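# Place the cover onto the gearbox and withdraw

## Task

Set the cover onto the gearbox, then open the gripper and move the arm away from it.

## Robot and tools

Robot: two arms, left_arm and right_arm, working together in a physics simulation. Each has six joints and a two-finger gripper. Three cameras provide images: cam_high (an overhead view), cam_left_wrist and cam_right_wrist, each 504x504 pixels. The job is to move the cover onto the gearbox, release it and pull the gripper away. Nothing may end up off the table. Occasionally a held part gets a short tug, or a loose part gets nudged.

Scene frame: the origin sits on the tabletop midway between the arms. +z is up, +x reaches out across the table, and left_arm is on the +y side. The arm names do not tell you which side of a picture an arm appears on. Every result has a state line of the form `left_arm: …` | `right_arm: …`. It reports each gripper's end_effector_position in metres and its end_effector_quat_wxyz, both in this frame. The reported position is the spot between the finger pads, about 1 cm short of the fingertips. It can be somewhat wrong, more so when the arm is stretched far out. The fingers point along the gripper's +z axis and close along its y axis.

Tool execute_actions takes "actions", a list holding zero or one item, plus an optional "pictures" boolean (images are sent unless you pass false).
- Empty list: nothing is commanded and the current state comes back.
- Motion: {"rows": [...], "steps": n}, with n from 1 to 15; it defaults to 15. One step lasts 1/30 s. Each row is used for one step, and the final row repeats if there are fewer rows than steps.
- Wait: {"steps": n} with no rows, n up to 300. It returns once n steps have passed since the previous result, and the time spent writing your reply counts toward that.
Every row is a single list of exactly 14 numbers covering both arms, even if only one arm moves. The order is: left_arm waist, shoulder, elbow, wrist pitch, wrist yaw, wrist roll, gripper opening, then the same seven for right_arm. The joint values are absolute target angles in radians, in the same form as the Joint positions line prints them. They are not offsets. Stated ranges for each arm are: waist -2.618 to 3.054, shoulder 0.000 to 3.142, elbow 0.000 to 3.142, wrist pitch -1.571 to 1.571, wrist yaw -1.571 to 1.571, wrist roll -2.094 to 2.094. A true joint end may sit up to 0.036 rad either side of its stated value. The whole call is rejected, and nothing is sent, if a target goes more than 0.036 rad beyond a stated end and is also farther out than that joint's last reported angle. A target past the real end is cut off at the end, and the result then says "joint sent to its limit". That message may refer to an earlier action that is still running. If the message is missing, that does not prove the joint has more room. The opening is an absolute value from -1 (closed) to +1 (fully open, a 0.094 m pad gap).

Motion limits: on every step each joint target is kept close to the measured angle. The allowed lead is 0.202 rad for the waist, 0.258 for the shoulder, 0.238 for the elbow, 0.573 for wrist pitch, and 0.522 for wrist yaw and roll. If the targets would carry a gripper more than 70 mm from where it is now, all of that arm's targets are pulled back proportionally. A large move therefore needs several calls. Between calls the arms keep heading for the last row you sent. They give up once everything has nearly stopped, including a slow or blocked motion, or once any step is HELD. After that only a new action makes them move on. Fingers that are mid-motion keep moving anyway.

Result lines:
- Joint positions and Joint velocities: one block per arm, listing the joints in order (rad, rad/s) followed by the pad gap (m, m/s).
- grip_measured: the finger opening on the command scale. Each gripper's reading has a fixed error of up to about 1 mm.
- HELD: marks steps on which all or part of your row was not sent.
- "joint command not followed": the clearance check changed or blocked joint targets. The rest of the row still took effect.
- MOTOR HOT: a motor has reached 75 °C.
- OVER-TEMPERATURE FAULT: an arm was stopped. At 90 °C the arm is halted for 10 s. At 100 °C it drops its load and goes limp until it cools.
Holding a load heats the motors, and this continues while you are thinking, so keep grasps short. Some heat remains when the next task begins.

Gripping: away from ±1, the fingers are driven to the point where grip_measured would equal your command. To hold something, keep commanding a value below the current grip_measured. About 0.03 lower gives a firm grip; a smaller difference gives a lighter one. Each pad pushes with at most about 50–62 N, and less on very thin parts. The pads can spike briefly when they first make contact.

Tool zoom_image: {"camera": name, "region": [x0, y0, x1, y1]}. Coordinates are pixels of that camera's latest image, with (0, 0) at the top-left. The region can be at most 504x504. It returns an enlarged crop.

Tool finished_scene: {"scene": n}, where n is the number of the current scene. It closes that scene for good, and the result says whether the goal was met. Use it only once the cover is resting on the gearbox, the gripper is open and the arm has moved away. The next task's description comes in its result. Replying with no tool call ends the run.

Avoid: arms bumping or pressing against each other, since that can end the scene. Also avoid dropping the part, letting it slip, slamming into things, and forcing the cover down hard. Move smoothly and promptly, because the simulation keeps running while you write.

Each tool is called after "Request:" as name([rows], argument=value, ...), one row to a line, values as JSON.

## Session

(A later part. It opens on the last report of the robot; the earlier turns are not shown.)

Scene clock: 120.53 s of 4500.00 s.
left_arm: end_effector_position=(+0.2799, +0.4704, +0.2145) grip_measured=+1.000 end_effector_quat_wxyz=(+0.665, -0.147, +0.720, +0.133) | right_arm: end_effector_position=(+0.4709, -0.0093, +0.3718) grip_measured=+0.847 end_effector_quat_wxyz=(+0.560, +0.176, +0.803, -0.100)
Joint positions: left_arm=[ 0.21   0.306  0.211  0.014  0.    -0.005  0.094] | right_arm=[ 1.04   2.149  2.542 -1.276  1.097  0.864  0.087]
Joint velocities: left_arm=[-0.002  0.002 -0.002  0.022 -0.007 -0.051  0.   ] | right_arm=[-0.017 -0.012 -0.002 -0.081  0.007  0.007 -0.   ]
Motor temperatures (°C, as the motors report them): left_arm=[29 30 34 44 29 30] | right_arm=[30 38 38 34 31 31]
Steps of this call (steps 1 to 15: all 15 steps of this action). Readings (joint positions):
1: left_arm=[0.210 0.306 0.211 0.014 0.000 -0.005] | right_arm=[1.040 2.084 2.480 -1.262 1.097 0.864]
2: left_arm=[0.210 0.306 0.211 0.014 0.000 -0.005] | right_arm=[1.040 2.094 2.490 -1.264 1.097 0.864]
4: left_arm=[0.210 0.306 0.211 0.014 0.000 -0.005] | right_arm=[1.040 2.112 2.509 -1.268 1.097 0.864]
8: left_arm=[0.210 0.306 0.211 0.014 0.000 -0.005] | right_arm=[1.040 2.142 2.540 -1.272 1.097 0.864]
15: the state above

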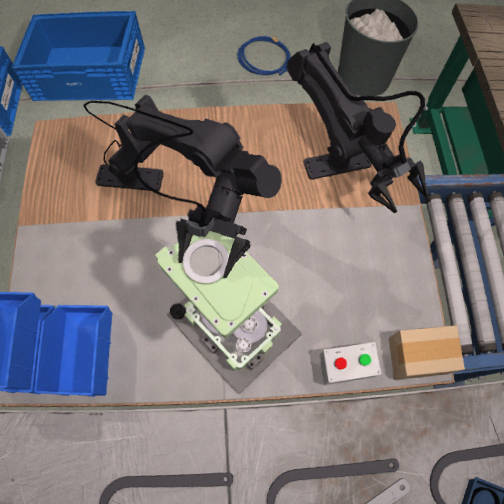

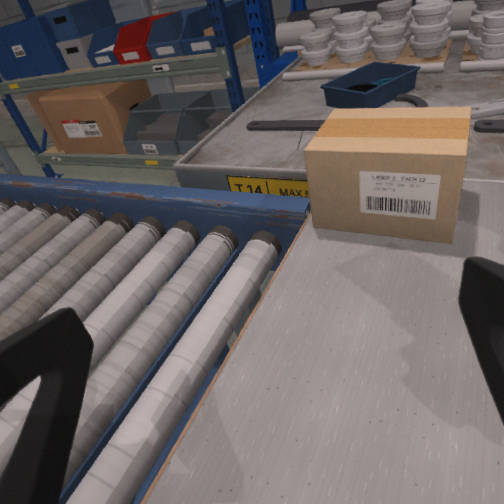

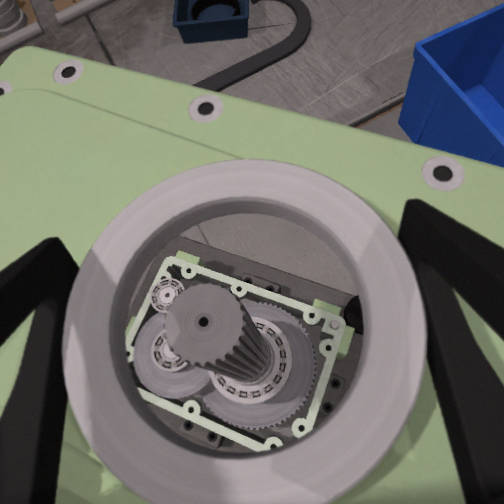

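Request:
execute_actions([
  {"rows":[[0.2,0.3,0.2,0,0,0,1,1.038,2.075,2.60,-1.16,1.207,0.872,0.79],[0.2,0.3,0.2,0,0,0,1,1.036,2.07,2.585,-1.146,1.198,0.859,0.79],[0.2,0.3,0.2,0,0,0,1,1.034,2.066,2.575,-1.131,1.19,0.846,0.79],[0.2,0.3,0.2,0,0,0,1,1.031,2.063,2.567,-1.117,1.181,0.834,0.79],[0.2,0.3,0.2,0,0,0,1,1.029,2.06,2.559,-1.102,1.173,0.821,0.79],[0.2,0.3,0.2,0,0,0,1,1.027,2.056,2.551,-1.088,1.164,0.808,0.79],[0.2,0.3,0.2,0,0,0,1,1.025,2.053,2.543,-1.073,1.156,0.795,0.79],[0.2,0.3,0.2,0,0,0,1,1.023,2.05,2.535,-1.059,1.147,0.782,0.79],[0.2,0.3,0.2,0,0,0,1,1.021,2.046,2.527,-1.044,1.139,0.77,0.79],[0.2,0.3,0.2,0,0,0,1,1.018,2.043,2.519,-1.03,1.13,0.757,0.79],[0.2,0.3,0.2,0,0,0,1,1.016,2.04,2.511,-1.015,1.122,0.744,0.79],[0.2,0.3,0.2,0,0,0,1,1.014,2.036,2.503,-1.0,1.113,0.731,0.79],[0.2,0.3,0.2,0,0,0,1,1.012,2.033,2.495,-0.986,1.105,0.718,0.79],[0.2,0.3,0.2,0,0,0,1,1.01,2.03,2.487,-0.972,1.096,0.705,0.79],[0.2,0.3,0.2,0,0,0,1,1.008,2.026,2.48,-0.957,1.088,0.692,0.79]]},
], pictures=false)

Request:
execute_actions([
  {"steps":15},
])

Scene clock: 124.50 s of 4500.00 s.
left_arm: end_effector_position=(+0.2799, +0.4704, +0.2145) grip_measured=+1.000 end_effector_quat_wxyz=(+0.665, -0.147, +0.720, +0.133) | right_arm: end_effector_position=(+0.4830, +0.0001, +0.3644) grip_measured=+0.847 end_effector_quat_wxyz=(+0.550, +0.136, +0.819, -0.090)
Joint positions: left_arm=[ 0.21   0.306  0.211  0.014  0.    -0.005  0.094] | right_arm=[ 1.02   2.124  2.47  -1.153  1.019  0.73   0.087]
Joint velocities: left_arm=[ 0.012  0.002 -0.002 -0.037 -0.022 -0.037  0.   ] | right_arm=[-0.051 -0.076 -0.247  0.33  -0.212 -0.344  0.001]
Motor temperatures (°C, as the motors report them): left_arm=[29 30 34 44 29 30] | right_arm=[30 40 38 34 31 31]
Steps of this call (steps 1 to 15: the robot went on to your last target; steps 16 to 90: nothing new was sent; then 0.47 s passed at rest; steps 91 to 105: all 15 steps of this action). Readings (joint positions):
91: left_arm=[0.210 0.306 0.211 0.014 0.000 -0.005] | right_arm=[1.040 2.149 2.542 -1.276 1.096 0.863]
92: left_arm=[0.210 0.306 0.211 0.014 0.000 -0.005] | right_arm=[1.040 2.149 2.542 -1.276 1.095 0.860]
94: left_arm=[0.210 0.306 0.211 0.014 0.000 -0.005] | right_arm=[1.040 2.149 2.542 -1.271 1.090 0.848]
98: left_arm=[0.210 0.306 0.211 0.014 0.000 -0.005] | right_arm=[1.036 2.144 2.528 -1.235 1.067 0.812]
105: the state above

Scene clock: 125.00 s of 4500.00 s.
left_arm: end_effector_position=(+0.2799, +0.4704, +0.2145) grip_measured=+1.000 end_effector_quat_wxyz=(+0.665, -0.147, +0.720, +0.133) | right_arm: end_effector_position=(+0.4874, +0.0049, +0.3616) grip_measured=+0.847 end_effector_quat_wxyz=(+0.547, +0.118, +0.824, -0.086)
Joint positions: left_arm=[ 0.21   0.306  0.211  0.014  0.    -0.005  0.094] | right_arm=[ 1.013  2.122  2.454 -1.115  0.989  0.679  0.087]
Joint velocities: left_arm=[-0.017 -0.002 -0.002 -0.051  0.007 -0.022  0.   ] | right_arm=[-0.012 -0.002 -0.002  0.051 -0.007  0.022  0.   ]
Motor temperatures (°C, as the motors report them): left_arm=[29 30 34 44 29 30] | right_arm=[30 40 38 35 31 31]
Steps of this call (steps 1 to 15: the robot went on to your last target). Readings (joint positions):
1: left_arm=[0.210 0.306 0.211 0.014 0.000 -0.005] | right_arm=[1.017 2.122 2.464 -1.143 1.012 0.719]
2: left_arm=[0.210 0.306 0.211 0.014 0.000 -0.005] | right_arm=[1.015 2.122 2.460 -1.136 1.007 0.711]
4: left_arm=[0.210 0.306 0.211 0.014 0.000 -0.005] | right_arm=[1.014 2.122 2.456 -1.126 1.000 0.699]
8: left_arm=[0.210 0.306 0.211 0.014 0.000 -0.005] | right_arm=[1.013 2.122 2.454 -1.118 0.991 0.687]
15: the state above

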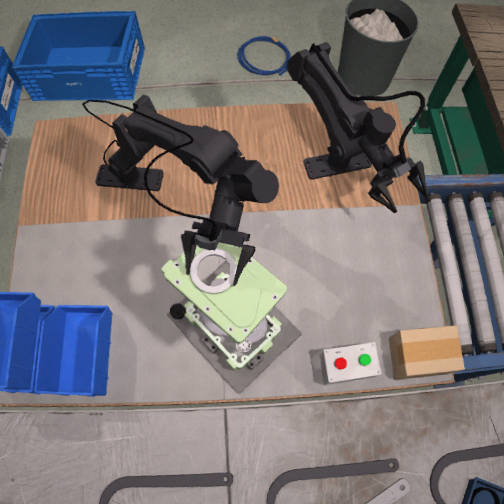

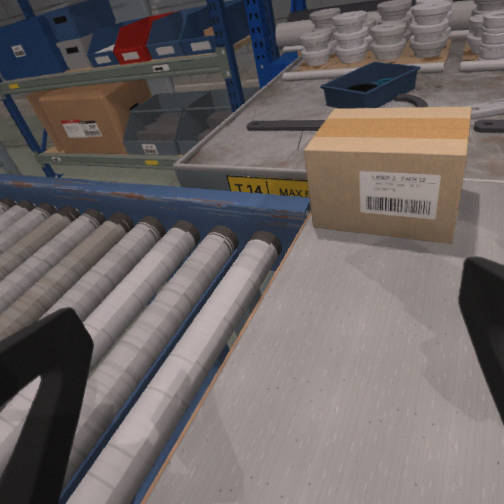

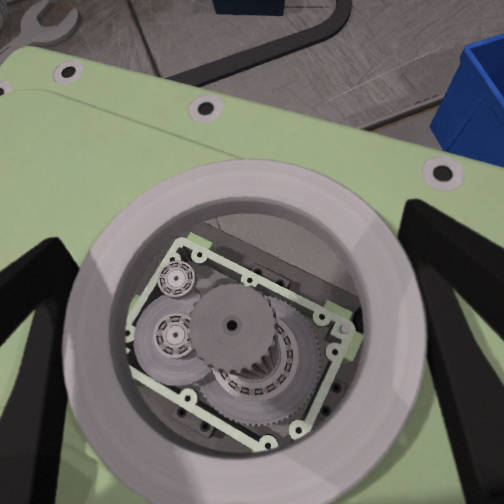

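Request:
execute_actions([
  {"rows":[[0.2,0.3,0.2,0,0,0,1,1.004,2.03,2.48,-0.945,1.08,0.68,0.79],[0.2,0.3,0.2,0,0,0,1,1.0,2.03,2.478,-0.933,1.072,0.668,0.79],[0.2,0.3,0.2,0,0,0,1,0.996,2.03,2.476,-0.921,1.064,0.656,0.79],[0.2,0.3,0.2,0,0,0,1,0.992,2.035,2.474,-0.909,1.056,0.644,0.79],[0.2,0.3,0.2,0,0,0,1,0.988,2.035,2.472,-0.897,1.048,0.632,0.79],[0.2,0.3,0.2,0,0,0,1,0.984,2.035,2.47,-0.885,1.04,0.62,0.79],[0.2,0.3,0.2,0,0,0,1,0.98,2.04,2.47,-0.873,1.032,0.608,0.79],[0.2,0.3,0.2,0,0,0,1,0.976,2.04,2.47,-0.861,1.024,0.596,0.79],[0.2,0.3,0.2,0,0,0,1,0.972,2.04,2.47,-0.849,1.016,0.584,0.79],[0.2,0.3,0.2,0,0,0,1,0.968,2.04,2.47,-0.837,1.008,0.572,0.79],[0.2,0.3,0.2,0,0,0,1,0.964,2.04,2.47,-0.825,1.0,0.56,0.79]]},
], pictures=false)

Request:
execute_actions([
  {"steps":12},
])

Scene clock: 126.63 s of 4500.00 s.
left_arm: end_effector_position=(+0.2799, +0.4704, +0.2145) grip_measured=+1.000 end_effector_quat_wxyz=(+0.665, -0.147, +0.720, +0.133) | right_arm: end_effector_position=(+0.5084, +0.0018, +0.3701) grip_measured=+0.847 end_effector_quat_wxyz=(+0.556, +0.104, +0.822, -0.072)
Joint positions: left_arm=[ 0.21   0.306  0.211  0.014  0.    -0.005  0.094] | right_arm=[ 0.967  2.122  2.454 -1.005  0.931  0.565  0.087]
Joint velocities: left_arm=[ 0.012  0.007  0.007 -0.095  0.037  0.007  0.   ] | right_arm=[-0.042  0.007  0.002  0.066 -0.007 -0.154  0.   ]
Motor temperatures (°C, as the motors report them): left_arm=[29 30 34 44 29 30] | right_arm=[30 41 38 35 31 31]
Steps of this call (steps 1 to 15: the robot went on to your last target; steps 16 to 34: nothing new was sent; steps 35 to 49: all 15 steps of this action). Readings (joint positions):
35: left_arm=[0.210 0.306 0.211 0.014 0.000 -0.005] | right_arm=[1.013 2.122 2.454 -1.114 0.988 0.676]
36: left_arm=[0.210 0.306 0.211 0.014 0.000 -0.005] | right_arm=[1.013 2.122 2.454 -1.111 0.987 0.672]
38: left_arm=[0.210 0.306 0.211 0.014 0.000 -0.005] | right_arm=[1.010 2.122 2.454 -1.100 0.979 0.660]
42: left_arm=[0.210 0.306 0.211 0.014 0.000 -0.005] | right_arm=[0.995 2.122 2.454 -1.063 0.957 0.624]
49: the state above

Scene clock: 127.03 s of 4500.00 s.
left_arm: end_effector_position=(+0.2799, +0.4704, +0.2145) grip_measured=+1.000 end_effector_quat_wxyz=(+0.665, -0.147, +0.720, +0.133) | right_arm: end_effector_position=(+0.5093, +0.0034, +0.3708) grip_measured=+0.847 end_effector_quat_wxyz=(+0.556, +0.097, +0.822, -0.071)
Joint positions: left_arm=[ 0.21   0.306  0.211  0.014  0.    -0.005  0.094] | right_arm=[ 0.966  2.122  2.454 -0.995  0.923  0.547  0.087]
Joint velocities: left_arm=[-0.002 -0.012 -0.007  0.007 -0.066  0.022  0.   ] | right_arm=[ 0.002  0.007 -0.002  0.007 -0.007 -0.007 -0.001]
Motor temperatures (°C, as the motors report them): left_arm=[29 30 34 44 29 30] | right_arm=[30 41 37 35 31 31]
Steps of this call (steps 1 to 12: the robot went on to your last target). Readings (joint positions):
1: left_arm=[0.210 0.306 0.211 0.014 0.000 -0.005] | right_arm=[0.966 2.122 2.454 -1.002 0.931 0.561]
2: left_arm=[0.210 0.306 0.211 0.014 0.000 -0.005] | right_arm=[0.966 2.122 2.454 -0.999 0.931 0.558]
4: left_arm=[0.210 0.306 0.211 0.014 0.000 -0.005] | right_arm=[0.966 2.122 2.454 -0.997 0.928 0.554]
8: left_arm=[0.210 0.306 0.211 0.014 0.000 -0.005] | right_arm=[0.966 2.122 2.454 -0.996 0.924 0.549]
12: the state above

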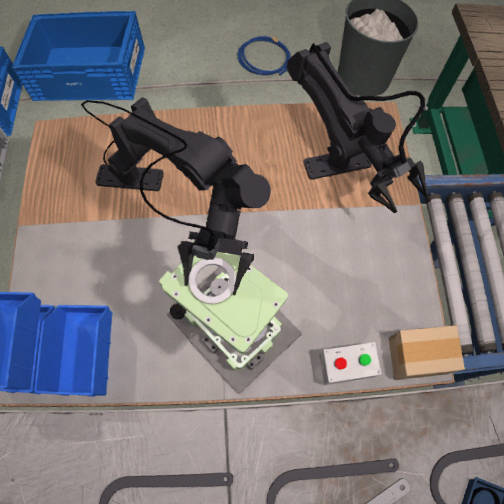

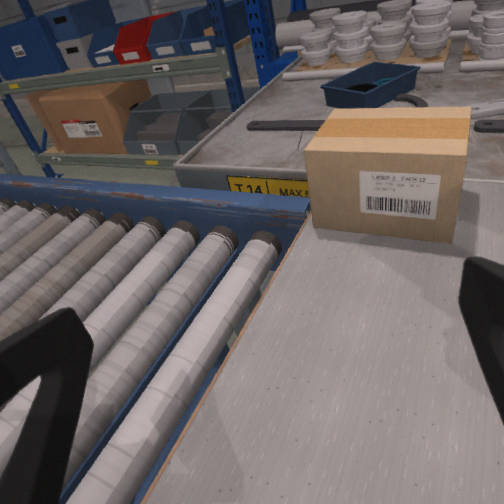

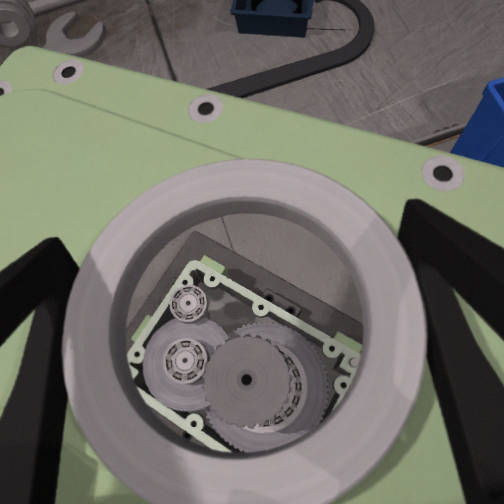

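Request:
zoom_image(camera="cam_high", region=[150,190,300,340])

Region (150, 190, 300, 340) of cam_high's 504x504 image, scaled by 3.360, with more detail than that image has.

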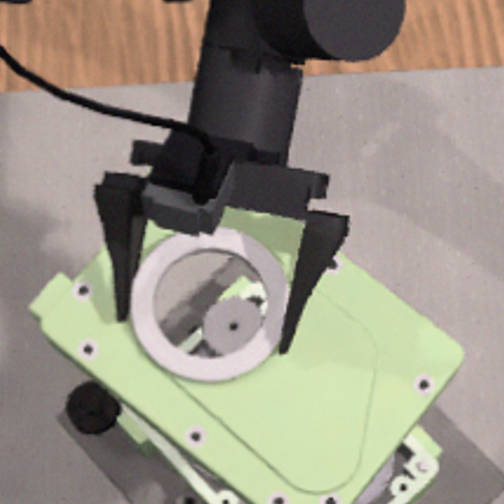

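Request:
execute_actions([
  {"rows":[[0.2,0.3,0.2,0,0,0,1,0.975,2.02,2.46,-0.82,1.0,0.565,0.79],[0.2,0.3,0.2,0,0,0,1,0.98,2.012,2.44,-0.805,1.0,0.565,0.79],[0.2,0.3,0.2,0,0,0,1,0.985,2.004,2.42,-0.79,1.0,0.565,0.79],[0.2,0.3,0.2,0,0,0,1,0.99,1.996,2.40,-0.775,1.0,0.565,0.79],[0.2,0.3,0.2,0,0,0,1,0.995,1.988,2.38,-0.76,1.0,0.565,0.79],[0.2,0.3,0.2,0,0,0,1,0.995,1.98,2.36,-0.745,1.0,0.565,0.79],[0.2,0.3,0.2,0,0,0,1,0.995,1.973,2.34,-0.73,1.0,0.565,0.79],[0.2,0.3,0.2,0,0,0,1,0.995,1.966,2.32,-0.715,1.0,0.565,0.79],[0.2,0.3,0.2,0,0,0,1,0.995,1.96,2.30,-0.70,1.0,0.565,0.79],[0.2,0.3,0.2,0,0,0,1,0.995,1.954,2.28,-0.685,1.0,0.565,0.79],[0.2,0.3,0.2,0,0,0,1,0.995,1.948,2.26,-0.67,1.0,0.565,0.79],[0.2,0.3,0.2,0,0,0,1,0.995,1.943,2.24,-0.655,1.0,0.565,0.79],[0.2,0.3,0.2,0,0,0,1,0.995,1.938,2.22,-0.64,1.0,0.565,0.79],[0.2,0.3,0.2,0,0,0,1,0.995,1.934,2.20,-0.625,1.0,0.565,0.79],[0.2,0.3,0.2,0,0,0,1,0.995,1.93,2.18,-0.61,1.0,0.565,0.79]]},
], pictures=false)

Request:
execute_actions([
  {"steps":15},
])

Scene clock: 131.10 s of 4500.00 s.
left_arm: end_effector_position=(+0.2799, +0.4704, +0.2145) grip_measured=+1.000 end_effector_quat_wxyz=(+0.665, -0.147, +0.720, +0.133) | right_arm: end_effector_position=(+0.5008, +0.0148, +0.3369) grip_measured=+0.847 end_effector_quat_wxyz=(+0.548, +0.078, +0.830, -0.071)
Joint positions: left_arm=[ 0.21   0.306  0.211  0.014  0.    -0.005  0.094] | right_arm=[ 0.992  2.034  2.185 -0.843  0.916  0.546  0.087]
Joint velocities: left_arm=[-0.007 -0.002 -0.012  0.007  0.037 -0.081  0.   ] | right_arm=[ 0.002 -0.134 -0.593  0.505  0.022  0.081  0.   ]
Motor temperatures (°C, as the motors report them): left_arm=[29 30 34 44 29 30] | right_arm=[30 43 37 37 31 31]
Steps of this call (steps 1 to 30: the robot went on to your last target; steps 31 to 90: nothing new was sent; then 0.57 s passed at rest; steps 91 to 105: all 15 steps of this action). Readings (joint positions):
91: left_arm=[0.210 0.306 0.211 0.014 0.000 -0.005] | right_arm=[0.966 2.121 2.451 -0.993 0.923 0.546]
92: left_arm=[0.210 0.306 0.211 0.014 0.000 -0.005] | right_arm=[0.967 2.117 2.440 -0.987 0.923 0.546]
94: left_arm=[0.210 0.306 0.211 0.014 0.000 -0.005] | right_arm=[0.969 2.103 2.407 -0.972 0.923 0.546]
98: left_arm=[0.210 0.306 0.211 0.014 0.000 -0.005] | right_arm=[0.983 2.073 2.327 -0.937 0.923 0.546]
105: the state above

Scene clock: 131.60 s of 4500.00 s.
left_arm: end_effector_position=(+0.2799, +0.4704, +0.2145) grip_measured=+1.000 end_effector_quat_wxyz=(+0.665, -0.147, +0.720, +0.133) | right_arm: end_effector_position=(+0.5013, +0.0180, +0.3220) grip_measured=+0.847 end_effector_quat_wxyz=(+0.539, +0.069, +0.836, -0.072)
Joint positions: left_arm=[ 0.21   0.306  0.211  0.014  0.    -0.005  0.094] | right_arm=[ 0.992  2.032  2.138 -0.82   0.899  0.546  0.087]
Joint velocities: left_arm=[-0.002 -0.002  0.002 -0.007  0.037 -0.125  0.   ] | right_arm=[-0.012 -0.007 -0.012  0.11  -0.037  0.037 -0.001]
Motor temperatures (°C, as the motors report them): left_arm=[29 30 34 44 29 30] | right_arm=[30 43 37 37 31 31]
Steps of this call (steps 1 to 15: the robot went on to your last target). Readings (joint positions):
1: left_arm=[0.210 0.306 0.211 0.014 0.000 -0.005] | right_arm=[0.992 2.032 2.169 -0.832 0.916 0.546]
2: left_arm=[0.210 0.306 0.211 0.014 0.000 -0.005] | right_arm=[0.992 2.032 2.160 -0.828 0.915 0.546]
4: left_arm=[0.210 0.306 0.211 0.014 0.000 -0.005] | right_arm=[0.992 2.032 2.145 -0.824 0.910 0.546]
8: left_arm=[0.210 0.306 0.211 0.014 0.000 -0.005] | right_arm=[0.992 2.032 2.137 -0.824 0.901 0.546]
15: the state above

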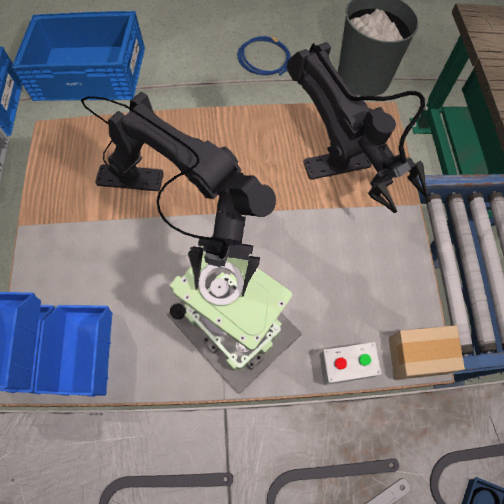

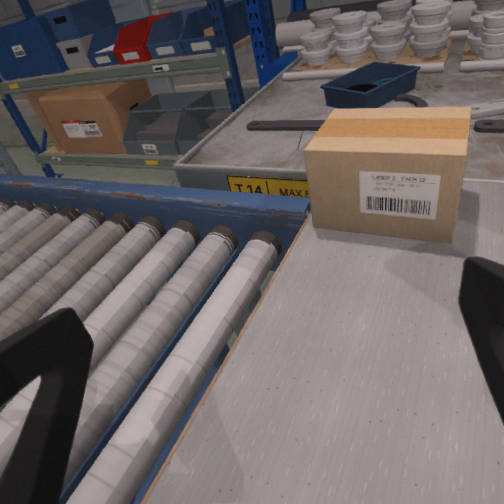

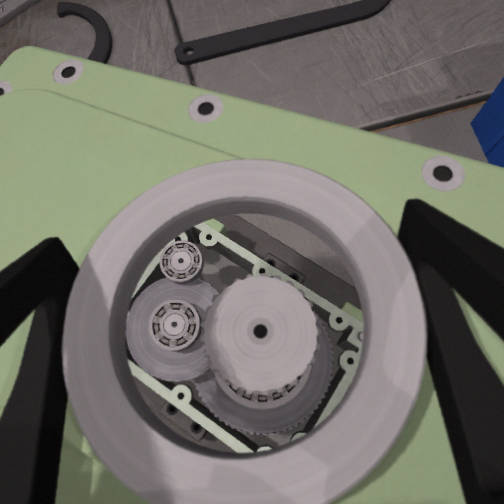

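Request:
execute_actions([
  {"rows":[[0.2,0.3,0.2,0,0,0,1,0.996,1.96,2.178,-0.625,1.01,0.578,0.79],[0.2,0.3,0.2,0,0,0,1,0.997,1.97,2.176,-0.63,1.02,0.59,0.79],[0.2,0.3,0.2,0,0,0,1,0.998,1.975,2.174,-0.635,1.028,0.60,0.79],[0.2,0.3,0.2,0,0,0,1,0.999,1.98,2.172,-0.64,1.036,0.611,0.79],[0.2,0.3,0.2,0,0,0,1,1.0,1.984,2.17,-0.644,1.044,0.622,0.79],[0.2,0.3,0.2,0,0,0,1,1.001,1.988,2.168,-0.648,1.052,0.633,0.79],[0.2,0.3,0.2,0,0,0,1,1.002,1.992,2.166,-0.652,1.06,0.644,0.79],[0.2,0.3,0.2,0,0,0,1,1.003,1.996,2.164,-0.656,1.068,0.655,0.79],[0.2,0.3,0.2,0,0,0,1,1.004,2.0,2.162,-0.66,1.076,0.666,0.79],[0.2,0.3,0.2,0,0,0,1,1.005,2.004,2.16,-0.664,1.084,0.677,0.79],[0.2,0.3,0.2,0,0,0,1,1.006,2.008,2.158,-0.668,1.092,0.688,0.79],[0.2,0.3,0.2,0,0,0,1,1.007,2.011,2.156,-0.672,1.1,0.699,0.79],[0.2,0.3,0.2,0,0,0,1,1.008,2.014,2.154,-0.676,1.108,0.71,0.79],[0.2,0.3,0.2,0,0,0,1,1.009,2.017,2.152,-0.68,1.116,0.72,0.79],[0.2,0.3,0.2,0,0,0,1,1.01,2.02,2.15,-0.684,1.124,0.73,0.79]]},
], pictures=false)

Request:
execute_actions([
  {"steps":12},
])

Scene clock: 134.17 s of 4500.00 s.
left_arm: end_effector_position=(+0.2799, +0.4704, +0.2145) grip_measured=+1.000 end_effector_quat_wxyz=(+0.665, -0.147, +0.720, +0.133) | right_arm: end_effector_position=(+0.5061, +0.0132, +0.3106) grip_measured=+0.847 end_effector_quat_wxyz=(+0.555, +0.127, +0.818, -0.085)
Joint positions: left_arm=[ 0.21   0.306  0.211  0.014  0.    -0.005  0.094] | right_arm=[ 0.999  2.072  2.13  -0.806  0.996  0.663  0.087]
Joint velocities: left_arm=[ 0.017  0.002 -0.002 -0.037 -0.022 -0.051  0.   ] | right_arm=[ 0.022  0.081 -0.12  -0.022  0.183  0.315  0.   ]
Motor temperatures (°C, as the motors report them): left_arm=[29 30 34 44 29 30] | right_arm=[30 44 37 37 30 31]
Steps of this call (steps 1 to 15: the robot went on to your last target; steps 16 to 62: nothing new was sent; steps 63 to 77: all 15 steps of this action). Readings (joint positions):
63: left_arm=[0.210 0.306 0.211 0.014 0.000 -0.005] | right_arm=[0.992 2.032 2.138 -0.818 0.900 0.546]
64: left_arm=[0.210 0.306 0.211 0.014 0.000 -0.005] | right_arm=[0.992 2.032 2.137 -0.816 0.903 0.549]
66: left_arm=[0.210 0.306 0.211 0.014 0.000 -0.005] | right_arm=[0.992 2.033 2.137 -0.811 0.914 0.560]
70: left_arm=[0.210 0.306 0.211 0.014 0.000 -0.005] | right_arm=[0.992 2.041 2.137 -0.806 0.946 0.593]
77: the state above

Scene clock: 134.57 s of 4500.00 s.
left_arm: end_effector_position=(+0.2799, +0.4704, +0.2145) grip_measured=+1.000 end_effector_quat_wxyz=(+0.665, -0.147, +0.720, +0.133) | right_arm: end_effector_position=(+0.5062, +0.0144, +0.2971) grip_measured=+0.847 end_effector_quat_wxyz=(+0.551, +0.135, +0.818, -0.093)
Joint positions: left_arm=[ 0.21   0.306  0.211  0.014  0.    -0.005  0.094] | right_arm=[ 1.003  2.091  2.116 -0.813  1.013  0.702  0.087]
Joint velocities: left_arm=[-0.012 -0.012  0.007  0.051  0.066 -0.007  0.   ] | right_arm=[ 0.012  0.002  0.032  0.007 -0.037 -0.007  0.   ]
Motor temperatures (°C, as the motors report them): left_arm=[29 30 34 44 29 30] | right_arm=[30 44 37 37 30 31]
Steps of this call (steps 1 to 12: the robot went on to your last target). Readings (joint positions):
1: left_arm=[0.210 0.306 0.211 0.014 0.000 -0.005] | right_arm=[1.000 2.075 2.126 -0.807 1.001 0.672]
2: left_arm=[0.210 0.306 0.211 0.014 0.000 -0.005] | right_arm=[1.001 2.079 2.123 -0.808 1.005 0.678]
4: left_arm=[0.210 0.306 0.211 0.014 0.000 -0.005] | right_arm=[1.003 2.085 2.118 -0.811 1.008 0.688]
8: left_arm=[0.210 0.306 0.211 0.014 0.000 -0.005] | right_arm=[1.003 2.091 2.116 -0.813 1.008 0.697]
12: the state above

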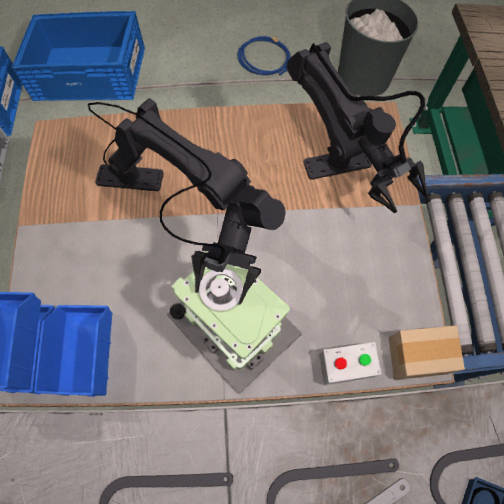

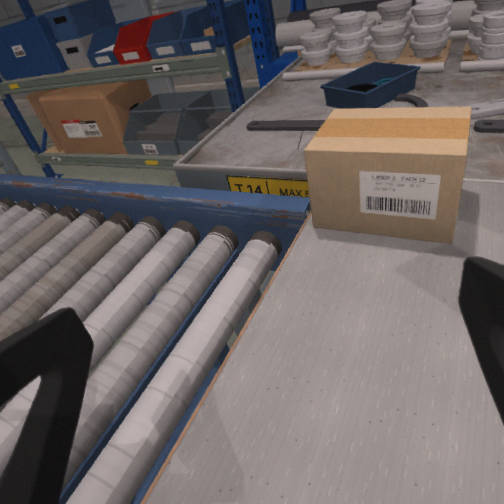

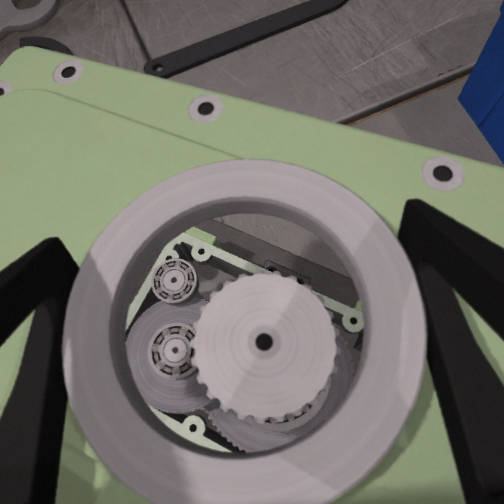

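Request:
execute_actions([
  {"rows":[[0.2,0.3,0.2,0,0,0,1,1.012,2.022,2.148,-0.688,1.131,0.741,0.79],[0.2,0.3,0.2,0,0,0,1,1.014,2.025,2.145,-0.692,1.138,0.752,0.79],[0.2,0.3,0.2,0,0,0,1,1.016,2.027,2.143,-0.696,1.145,0.763,0.79],[0.2,0.3,0.2,0,0,0,1,1.018,2.03,2.14,-0.70,1.152,0.774,0.79],[0.2,0.3,0.2,0,0,0,1,1.02,2.032,2.138,-0.704,1.159,0.785,0.79],[0.2,0.3,0.2,0,0,0,1,1.022,2.035,2.135,-0.708,1.166,0.796,0.79],[0.2,0.3,0.2,0,0,0,1,1.024,2.037,2.133,-0.712,1.173,0.807,0.79],[0.2,0.3,0.2,0,0,0,1,1.026,2.04,2.13,-0.716,1.18,0.818,0.79],[0.2,0.3,0.2,0,0,0,1,1.028,2.042,2.128,-0.72,1.187,0.829,0.79],[0.2,0.3,0.2,0,0,0,1,1.03,2.045,2.125,-0.724,1.194,0.84,0.79],[0.2,0.3,0.2,0,0,0,1,1.032,2.047,2.123,-0.728,1.2,0.85,0.79],[0.2,0.3,0.2,0,0,0,1,1.033,2.05,2.12,-0.732,1.205,0.86,0.79],[0.2,0.3,0.2,0,0,0,1,1.034,2.052,2.118,-0.736,1.21,0.87,0.79],[0.2,0.3,0.2,0,0,0,1,1.035,2.054,2.116,-0.74,1.213,0.88,0.79],[0.2,0.3,0.2,0,0,0,1,1.036,2.055,2.115,-0.744,1.215,0.885,0.79]]},
], pictures=false)

Request:
execute_actions([
  {"steps":12},
])

Scene clock: 136.27 s of 4500.00 s.
left_arm: end_effector_position=(+0.2799, +0.4704, +0.2145) grip_measured=+1.000 end_effector_quat_wxyz=(+0.665, -0.147, +0.720, +0.133) | right_arm: end_effector_position=(+0.4985, +0.0148, +0.2882) grip_measured=+0.847 end_effector_quat_wxyz=(+0.562, +0.172, +0.803, -0.098)
Joint positions: left_arm=[ 0.21   0.306  0.211  0.014  0.    -0.005  0.094] | right_arm=[ 1.028  2.105  2.094 -0.833  1.084  0.822  0.087]
Joint velocities: left_arm=[ 0.002 -0.007 -0.007  0.037  0.007 -0.007  0.   ] | right_arm=[ 0.032  0.125 -0.081 -0.081  0.11   0.256  0.   ]
Motor temperatures (°C, as the motors report them): left_arm=[29 30 34 44 29 30] | right_arm=[30 45 37 38 31 31]
Steps of this call (steps 1 to 30: the robot went on to your last target; steps 31 to 36: nothing new was sent; steps 37 to 51: all 15 steps of this action). Readings (joint positions):
37: left_arm=[0.210 0.306 0.211 0.014 0.000 -0.005] | right_arm=[1.003 2.091 2.116 -0.813 1.016 0.706]
38: left_arm=[0.210 0.306 0.211 0.014 0.000 -0.005] | right_arm=[1.004 2.091 2.116 -0.813 1.018 0.710]
40: left_arm=[0.210 0.306 0.211 0.014 0.000 -0.005] | right_arm=[1.005 2.091 2.116 -0.814 1.025 0.721]
44: left_arm=[0.210 0.306 0.211 0.014 0.000 -0.005] | right_arm=[1.013 2.091 2.113 -0.819 1.046 0.754]
51: the state above

Scene clock: 136.67 s of 4500.00 s.
left_arm: end_effector_position=(+0.2799, +0.4704, +0.2145) grip_measured=+1.000 end_effector_quat_wxyz=(+0.665, -0.147, +0.720, +0.133) | right_arm: end_effector_position=(+0.4982, +0.0152, +0.2738) grip_measured=+0.847 end_effector_quat_wxyz=(+0.556, +0.175, +0.806, -0.107)
Joint positions: left_arm=[ 0.21   0.306  0.211  0.014  0.    -0.005  0.094] | right_arm=[ 1.029  2.125  2.083 -0.85   1.09   0.857  0.087]
Joint velocities: left_arm=[ 0.007 -0.012  0.002 -0.037 -0.022 -0.037  0.   ] | right_arm=[ 0.012 -0.017  0.007  0.051 -0.066  0.037 -0.002]
Motor temperatures (°C, as the motors report them): left_arm=[29 30 34 44 29 30] | right_arm=[30 45 37 38 31 31]
Steps of this call (steps 1 to 12: the robot went on to your last target). Readings (joint positions):
1: left_arm=[0.210 0.306 0.211 0.014 0.000 -0.005] | right_arm=[1.029 2.109 2.091 -0.836 1.087 0.830]
2: left_arm=[0.210 0.306 0.211 0.014 0.000 -0.005] | right_arm=[1.029 2.113 2.089 -0.839 1.087 0.836]
4: left_arm=[0.210 0.306 0.211 0.014 0.000 -0.005] | right_arm=[1.029 2.120 2.086 -0.844 1.087 0.844]
8: left_arm=[0.210 0.306 0.211 0.014 0.000 -0.005] | right_arm=[1.029 2.125 2.083 -0.850 1.087 0.853]
12: the state above

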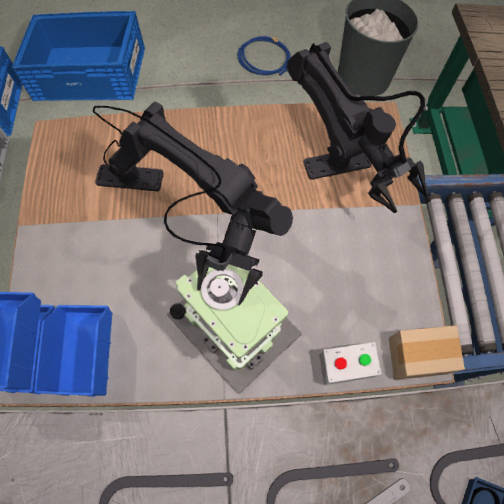

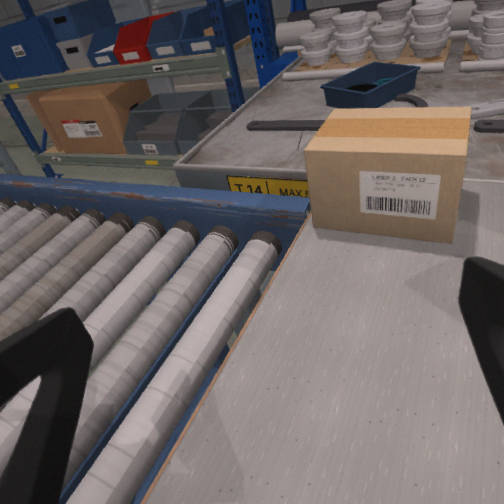

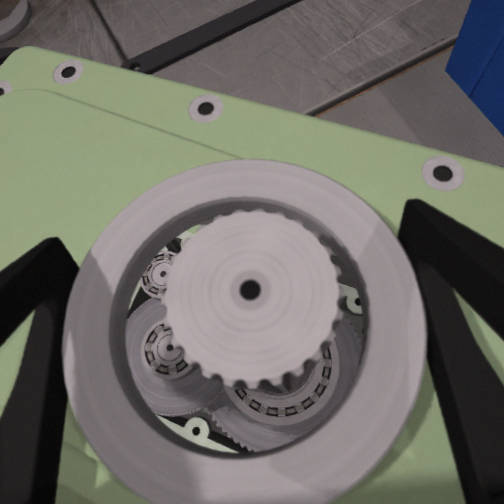

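Request:
execute_actions([
  {"rows":[[0.2,0.3,0.2,0,0,0,1,1.036,2.04,2.10,-0.72,1.215,0.885,0.79],[0.2,0.3,0.2,0,0,0,1,1.036,2.035,2.085,-0.70,1.215,0.885,0.79],[0.2,0.3,0.2,0,0,0,1,1.036,2.03,2.07,-0.685,1.215,0.885,0.79],[0.2,0.3,0.2,0,0,0,1,1.036,2.025,2.055,-0.67,1.215,0.885,0.79],[0.2,0.3,0.2,0,0,0,1,1.036,2.02,2.04,-0.655,1.215,0.885,0.79],[0.2,0.3,0.2,0,0,0,1,1.036,2.015,2.025,-0.64,1.215,0.885,0.79],[0.2,0.3,0.2,0,0,0,1,1.036,2.01,2.01,-0.625,1.215,0.885,0.79],[0.2,0.3,0.2,0,0,0,1,1.036,2.01,1.995,-0.61,1.215,0.885,0.79],[0.2,0.3,0.2,0,0,0,1,1.036,2.01,1.98,-0.595,1.215,0.885,0.79],[0.2,0.3,0.2,0,0,0,1,1.036,2.01,1.965,-0.58,1.215,0.885,0.79],[0.2,0.3,0.2,0,0,0,1,1.036,2.01,1.95,-0.565,1.215,0.885,0.79],[0.2,0.3,0.2,0,0,0,1,1.036,2.015,1.935,-0.55,1.215,0.885,0.79],[0.2,0.3,0.2,0,0,0,1,1.036,2.02,1.92,-0.54,1.215,0.885,0.79],[0.2,0.3,0.2,0,0,0,1,1.036,2.025,1.905,-0.53,1.215,0.885,0.79],[0.2,0.3,0.2,0,0,0,1,1.036,2.03,1.89,-0.52,1.215,0.885,0.79]]},
], pictures=false)

Request:
execute_actions([
  {"steps":12},
])

Scene clock: 139.07 s of 4500.00 s.
left_arm: end_effector_position=(+0.2799, +0.4704, +0.2145) grip_measured=+1.000 end_effector_quat_wxyz=(+0.665, -0.147, +0.720, +0.133) | right_arm: end_effector_position=(+0.4968, +0.0129, +0.2337) grip_measured=+0.847 end_effector_quat_wxyz=(+0.555, +0.175, +0.806, -0.112)
Joint positions: left_arm=[ 0.21   0.306  0.211  0.014  0.    -0.005  0.094] | right_arm=[ 1.029  2.101  1.888 -0.692  1.095  0.862  0.087]
Joint velocities: left_arm=[-0.017 -0.002  0.007  0.007  0.051  0.007  0.   ] | right_arm=[ 0.007  0.002 -0.452  0.359 -0.081  0.007  0.   ]
Motor temperatures (°C, as the motors report them): left_arm=[29 30 34 44 29 30] | right_arm=[30 45 37 37 31 31]
Steps of this call (steps 1 to 30: the robot went on to your last target; steps 31 to 57: nothing new was sent; steps 58 to 72: all 15 steps of this action). Readings (joint positions):
58: left_arm=[0.210 0.306 0.211 0.014 0.000 -0.005] | right_arm=[1.029 2.125 2.083 -0.850 1.091 0.860]
59: left_arm=[0.210 0.306 0.211 0.014 0.000 -0.005] | right_arm=[1.029 2.125 2.079 -0.846 1.092 0.860]
61: left_arm=[0.210 0.306 0.211 0.014 0.000 -0.005] | right_arm=[1.029 2.118 2.057 -0.825 1.094 0.861]
65: left_arm=[0.210 0.306 0.211 0.014 0.000 -0.005] | right_arm=[1.029 2.105 1.996 -0.782 1.095 0.862]
72: the state above

Scene clock: 139.47 s of 4500.00 s.
left_arm: end_effector_position=(+0.2799, +0.4704, +0.2145) grip_measured=+1.000 end_effector_quat_wxyz=(+0.665, -0.147, +0.720, +0.133) | right_arm: end_effector_position=(+0.4978, +0.0146, +0.2242) grip_measured=+0.847 end_effector_quat_wxyz=(+0.555, +0.175, +0.806, -0.108)
Joint positions: left_arm=[ 0.21   0.306  0.211  0.014  0.    -0.005  0.094] | right_arm=[ 1.029  2.104  1.854 -0.65   1.091  0.862  0.087]
Joint velocities: left_arm=[-0.007 -0.012 -0.012  0.007  0.022  0.022  0.   ] | right_arm=[ 0.012 -0.002 -0.012  0.037  0.022 -0.037 -0.001]
Motor temperatures (°C, as the motors report them): left_arm=[29 30 34 44 29 30] | right_arm=[30 45 37 37 31 31]
Steps of this call (steps 1 to 12: the robot went on to your last target). Readings (joint positions):
1: left_arm=[0.210 0.306 0.211 0.014 0.000 -0.005] | right_arm=[1.029 2.101 1.875 -0.684 1.095 0.862]
2: left_arm=[0.210 0.306 0.211 0.014 0.000 -0.005] | right_arm=[1.029 2.101 1.865 -0.679 1.094 0.862]
4: left_arm=[0.210 0.306 0.211 0.014 0.000 -0.005] | right_arm=[1.029 2.103 1.856 -0.676 1.091 0.862]
8: left_arm=[0.210 0.306 0.211 0.014 0.000 -0.005] | right_arm=[1.029 2.104 1.854 -0.663 1.090 0.862]
12: the state above

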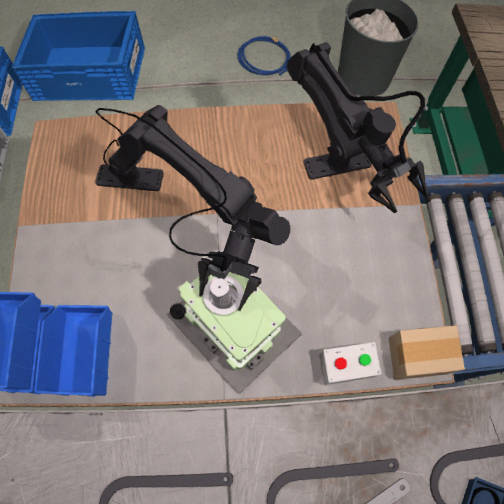

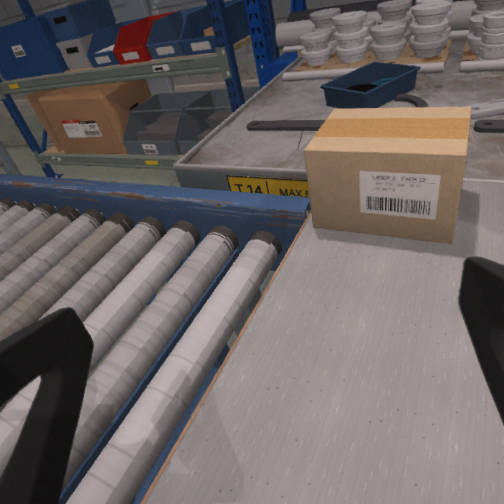

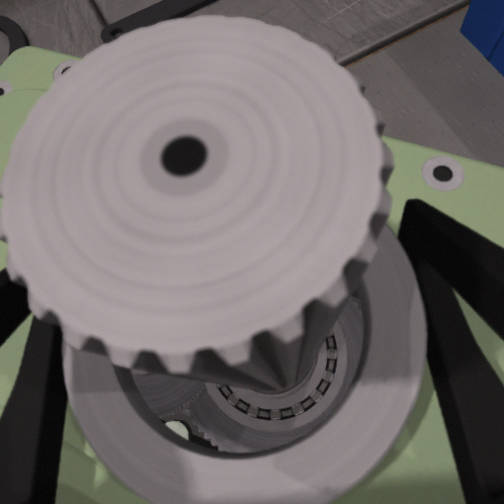

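Request:
execute_actions([
  {"rows":[[0.2,0.3,0.2,0,0,0,1,1.04,2.03,1.88,-0.505,1.215,0.885,0.79],[0.2,0.3,0.2,0,0,0,1,1.04,2.03,1.868,-0.49,1.215,0.885,0.79],[0.2,0.3,0.2,0,0,0,1,1.04,2.032,1.856,-0.476,1.215,0.885,0.79],[0.2,0.3,0.2,0,0,0,1,1.04,2.034,1.844,-0.462,1.215,0.885,0.79],[0.2,0.3,0.2,0,0,0,1,1.04,2.036,1.832,-0.448,1.215,0.885,0.79],[0.2,0.3,0.2,0,0,0,1,1.04,2.038,1.82,-0.434,1.215,0.885,0.79],[0.2,0.3,0.2,0,0,0,1,1.04,2.04,1.808,-0.42,1.215,0.885,0.79],[0.2,0.3,0.2,0,0,0,1,1.04,2.042,1.796,-0.406,1.215,0.885,0.79],[0.2,0.3,0.2,0,0,0,1,1.04,2.044,1.784,-0.392,1.215,0.885,0.79],[0.2,0.3,0.2,0,0,0,1,1.04,2.046,1.772,-0.378,1.215,0.885,0.79],[0.2,0.3,0.2,0,0,0,1,1.04,2.048,1.76,-0.364,1.215,0.885,0.79],[0.2,0.3,0.2,0,0,0,1,1.04,2.05,1.748,-0.35,1.215,0.885,0.79],[0.2,0.3,0.2,0,0,0,1,1.04,2.052,1.736,-0.34,1.215,0.885,0.79],[0.2,0.3,0.2,0,0,0,1,1.04,2.054,1.724,-0.33,1.215,0.885,0.79],[0.2,0.3,0.2,0,0,0,1,1.04,2.056,1.712,-0.32,1.215,0.885,0.79]]},
], pictures=false)

Request:
execute_actions([
  {"steps":12},
])

Request:
zoom_image(camera="cam_high", region=[150,230,310,390])

Scene clock: 142.03 s of 4500.00 s.
left_arm: end_effector_position=(+0.2799, +0.4704, +0.2145) grip_measured=+1.000 end_effector_quat_wxyz=(+0.665, -0.147, +0.720, +0.133) | right_arm: end_effector_position=(+0.4958, +0.0136, +0.1908) grip_measured=+0.847 end_effector_quat_wxyz=(+0.563, +0.179, +0.800, -0.109)
Joint positions: left_arm=[ 0.21   0.306  0.211  0.014  0.    -0.005  0.094] | right_arm=[ 1.034  2.107  1.711 -0.489  1.111  0.861  0.087]
Joint velocities: left_arm=[-0.012 -0.022  0.007  0.022 -0.022 -0.007  0.   ] | right_arm=[ 0.017  0.002 -0.203  0.505  0.242  0.051  0.   ]
Motor temperatures (°C, as the motors report them): left_arm=[29 30 34 44 29 30] | right_arm=[30 46 37 38 31 31]
Steps of this call (steps 1 to 30: the robot went on to your last target; steps 31 to 62: nothing new was sent; steps 63 to 77: all 15 steps of this action). Readings (joint positions):
63: left_arm=[0.210 0.306 0.211 0.014 0.000 -0.005] | right_arm=[1.029 2.104 1.854 -0.645 1.091 0.862]
64: left_arm=[0.210 0.306 0.211 0.014 0.000 -0.005] | right_arm=[1.029 2.104 1.851 -0.640 1.091 0.862]
66: left_arm=[0.210 0.306 0.211 0.014 0.000 -0.005] | right_arm=[1.030 2.104 1.840 -0.620 1.095 0.862]
70: left_arm=[0.210 0.306 0.211 0.014 0.000 -0.005] | right_arm=[1.032 2.104 1.794 -0.571 1.097 0.863]
77: the state above

Scene clock: 142.43 s of 4500.00 s.
left_arm: end_effector_position=(+0.2799, +0.4704, +0.2145) grip_measured=+1.000 end_effector_quat_wxyz=(+0.665, -0.147, +0.720, +0.133) | right_arm: end_effector_position=(+0.4981, +0.0157, +0.1919) grip_measured=+0.847 end_effector_quat_wxyz=(+0.573, +0.190, +0.791, -0.097)
Joint positions: left_arm=[ 0.21   0.306  0.211  0.014  0.    -0.005  0.094] | right_arm=[ 1.035  2.107  1.695 -0.433  1.121  0.861  0.087]
Joint velocities: left_arm=[ 0.002 -0.017 -0.007  0.022 -0.007 -0.037  0.   ] | right_arm=[ 0.022 -0.007 -0.017  0.066 -0.007  0.022 -0.001]
Motor temperatures (°C, as the motors report them): left_arm=[29 30 34 44 29 30] | right_arm=[30 46 37 38 31 31]
Steps of this call (steps 1 to 12: the robot went on to your last target). Readings (joint positions):
1: left_arm=[0.210 0.306 0.211 0.014 0.000 -0.005] | right_arm=[1.035 2.107 1.706 -0.475 1.116 0.860]
2: left_arm=[0.210 0.306 0.211 0.014 0.000 -0.005] | right_arm=[1.035 2.107 1.702 -0.463 1.119 0.861]
4: left_arm=[0.210 0.306 0.211 0.014 0.000 -0.005] | right_arm=[1.035 2.107 1.698 -0.448 1.120 0.861]
8: left_arm=[0.210 0.306 0.211 0.014 0.000 -0.005] | right_arm=[1.035 2.107 1.695 -0.436 1.121 0.861]
12: the state above

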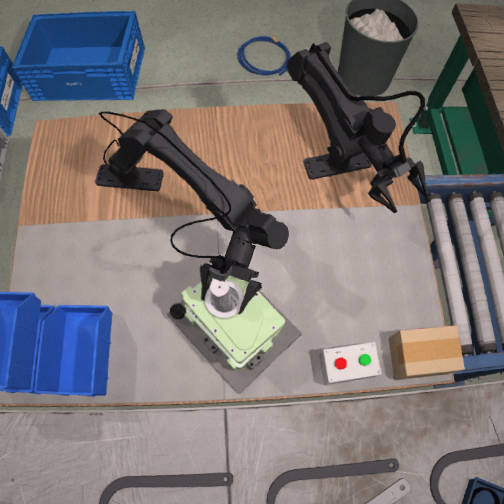

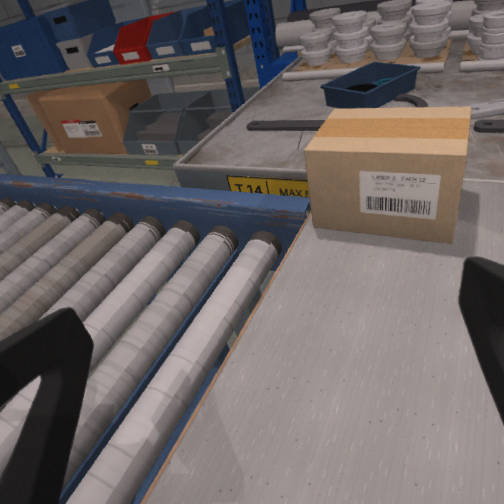

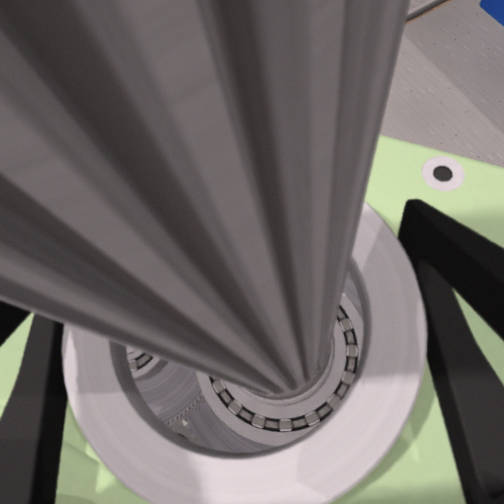

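Region (150, 230, 310, 390) of cam_high's 504x504 image, scaled by 3.150, with more detail than that image has.

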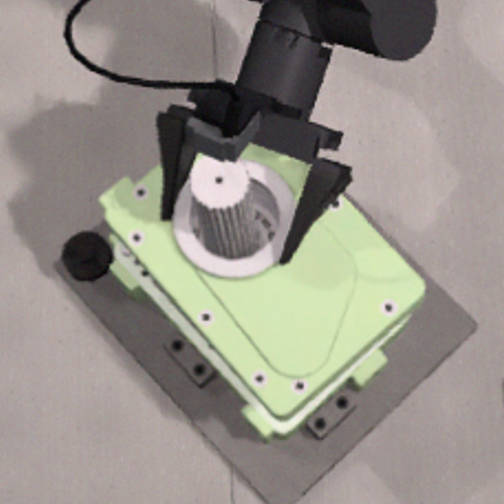

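Request:
execute_actions([
  {"rows":[[0.2,0.3,0.2,0,0,0,1,1.041,2.04,1.73,-0.315,1.222,0.872,0.79],[0.2,0.3,0.2,0,0,0,1,1.042,2.03,1.73,-0.31,1.229,0.859,0.79],[0.2,0.3,0.2,0,0,0,1,1.043,2.02,1.73,-0.305,1.236,0.846,0.79],[0.2,0.3,0.2,0,0,0,1,1.044,2.015,1.73,-0.30,1.243,0.833,0.79],[0.2,0.3,0.2,0,0,0,1,1.045,2.01,1.73,-0.294,1.25,0.82,0.79],[0.2,0.3,0.2,0,0,0,1,1.046,2.005,1.73,-0.288,1.257,0.807,0.79],[0.2,0.3,0.2,0,0,0,1,1.047,2.0,1.73,-0.282,1.264,0.794,0.79],[0.2,0.3,0.2,0,0,0,1,1.048,1.996,1.73,-0.276,1.271,0.781,0.79],[0.2,0.3,0.2,0,0,0,1,1.049,1.992,1.73,-0.27,1.278,0.768,0.79],[0.2,0.3,0.2,0,0,0,1,1.05,1.988,1.73,-0.262,1.285,0.755,0.79],[0.2,0.3,0.2,0,0,0,1,1.051,1.985,1.73,-0.254,1.292,0.742,0.79],[0.2,0.3,0.2,0,0,0,1,1.052,1.985,1.73,-0.246,1.299,0.729,0.79],[0.2,0.3,0.2,0,0,0,1,1.053,1.985,1.73,-0.238,1.306,0.716,0.79],[0.2,0.3,0.2,0,0,0,1,1.054,1.99,1.73,-0.23,1.313,0.703,0.79],[0.2,0.3,0.2,0,0,0,1,1.055,2.0,1.73,-0.22,1.32,0.69,0.79]]},
], pictures=false)

Request:
execute_actions([
  {"steps":15},
])

Request:
zoom_image(camera="cam_high", region=[150,230,310,390])

Scene clock: 145.73 s of 4500.00 s.
left_arm: end_effector_position=(+0.2799, +0.4704, +0.2145) grip_measured=+1.000 end_effector_quat_wxyz=(+0.665, -0.147, +0.720, +0.133) | right_arm: end_effector_position=(+0.4973, +0.0176, +0.1952) grip_measured=+0.847 end_effector_quat_wxyz=(+0.572, +0.145, +0.796, -0.130)
Joint positions: left_arm=[ 0.21   0.306  0.211  0.014  0.    -0.005  0.094] | right_arm=[ 1.041  2.107  1.695 -0.418  1.136  0.738  0.087]
Joint velocities: left_arm=[-0.007 -0.012  0.012 -0.007 -0.066 -0.022  0.   ] | right_arm=[ 0.007  0.012 -0.007  0.139  0.095 -0.388 -0.001]
Motor temperatures (°C, as the motors report them): left_arm=[29 30 34 44 29 30] | right_arm=[30 46 37 38 31 31]
Steps of this call (steps 1 to 30: the robot went on to your last target; steps 31 to 84: nothing new was sent; steps 85 to 99: all 15 steps of this action). Readings (joint positions):
85: left_arm=[0.210 0.306 0.211 0.014 0.000 -0.005] | right_arm=[1.035 2.107 1.695 -0.431 1.121 0.861]
86: left_arm=[0.210 0.306 0.211 0.014 0.000 -0.005] | right_arm=[1.035 2.107 1.695 -0.431 1.123 0.859]
88: left_arm=[0.210 0.306 0.211 0.014 0.000 -0.005] | right_arm=[1.035 2.107 1.695 -0.429 1.124 0.848]
92: left_arm=[0.210 0.306 0.211 0.014 0.000 -0.005] | right_arm=[1.036 2.107 1.695 -0.428 1.126 0.814]
99: the state above

Scene clock: 146.23 s of 4500.00 s.
left_arm: end_effector_position=(+0.2799, +0.4704, +0.2145) grip_measured=+1.000 end_effector_quat_wxyz=(+0.665, -0.147, +0.720, +0.133) | right_arm: end_effector_position=(+0.4980, +0.0184, +0.2041) grip_measured=+0.847 end_effector_quat_wxyz=(+0.586, +0.138, +0.786, -0.144)
Joint positions: left_arm=[ 0.21   0.306  0.211  0.014  0.    -0.005  0.094] | right_arm=[ 1.047  2.107  1.695 -0.374  1.175  0.678  0.087]
Joint velocities: left_arm=[-0.007  0.002  0.012 -0.051 -0.007 -0.037  0.   ] | right_arm=[ 0.007 -0.017  0.002  0.022  0.007 -0.007  0.   ]
Motor temperatures (°C, as the motors report them): left_arm=[29 30 34 44 29 30] | right_arm=[30 47 37 38 31 31]
Steps of this call (steps 1 to 15: the robot went on to your last target). Readings (joint positions):
1: left_arm=[0.210 0.306 0.211 0.014 0.000 -0.005] | right_arm=[1.043 2.107 1.695 -0.413 1.141 0.727]
2: left_arm=[0.210 0.306 0.211 0.014 0.000 -0.005] | right_arm=[1.044 2.107 1.695 -0.408 1.145 0.718]
4: left_arm=[0.210 0.306 0.211 0.014 0.000 -0.005] | right_arm=[1.046 2.107 1.695 -0.398 1.153 0.705]
8: left_arm=[0.210 0.306 0.211 0.014 0.000 -0.005] | right_arm=[1.047 2.107 1.695 -0.384 1.164 0.688]
15: the state above

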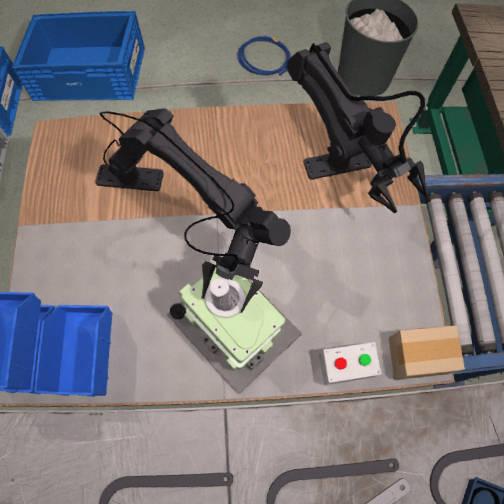

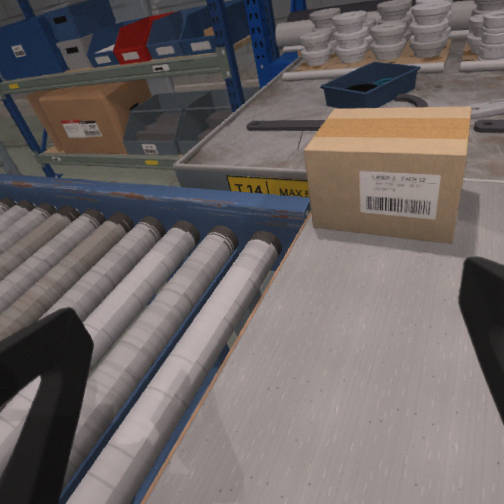

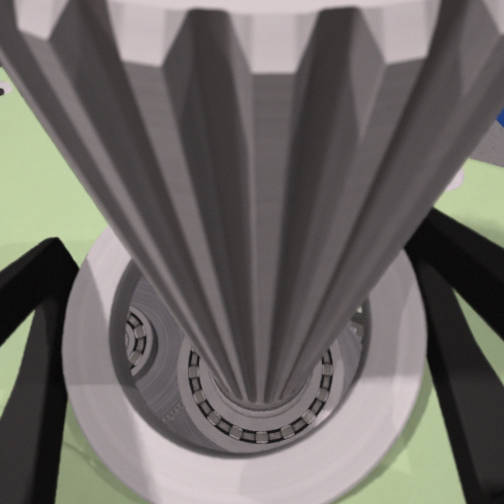

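Region (150, 230, 310, 390) of cam_high's 504x504 image, scaled by 3.150, with more detail than that image has.

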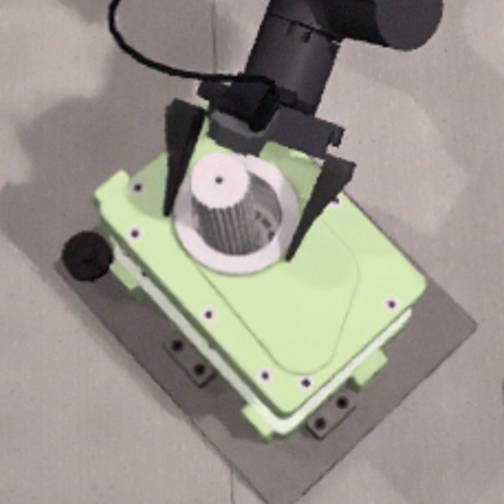

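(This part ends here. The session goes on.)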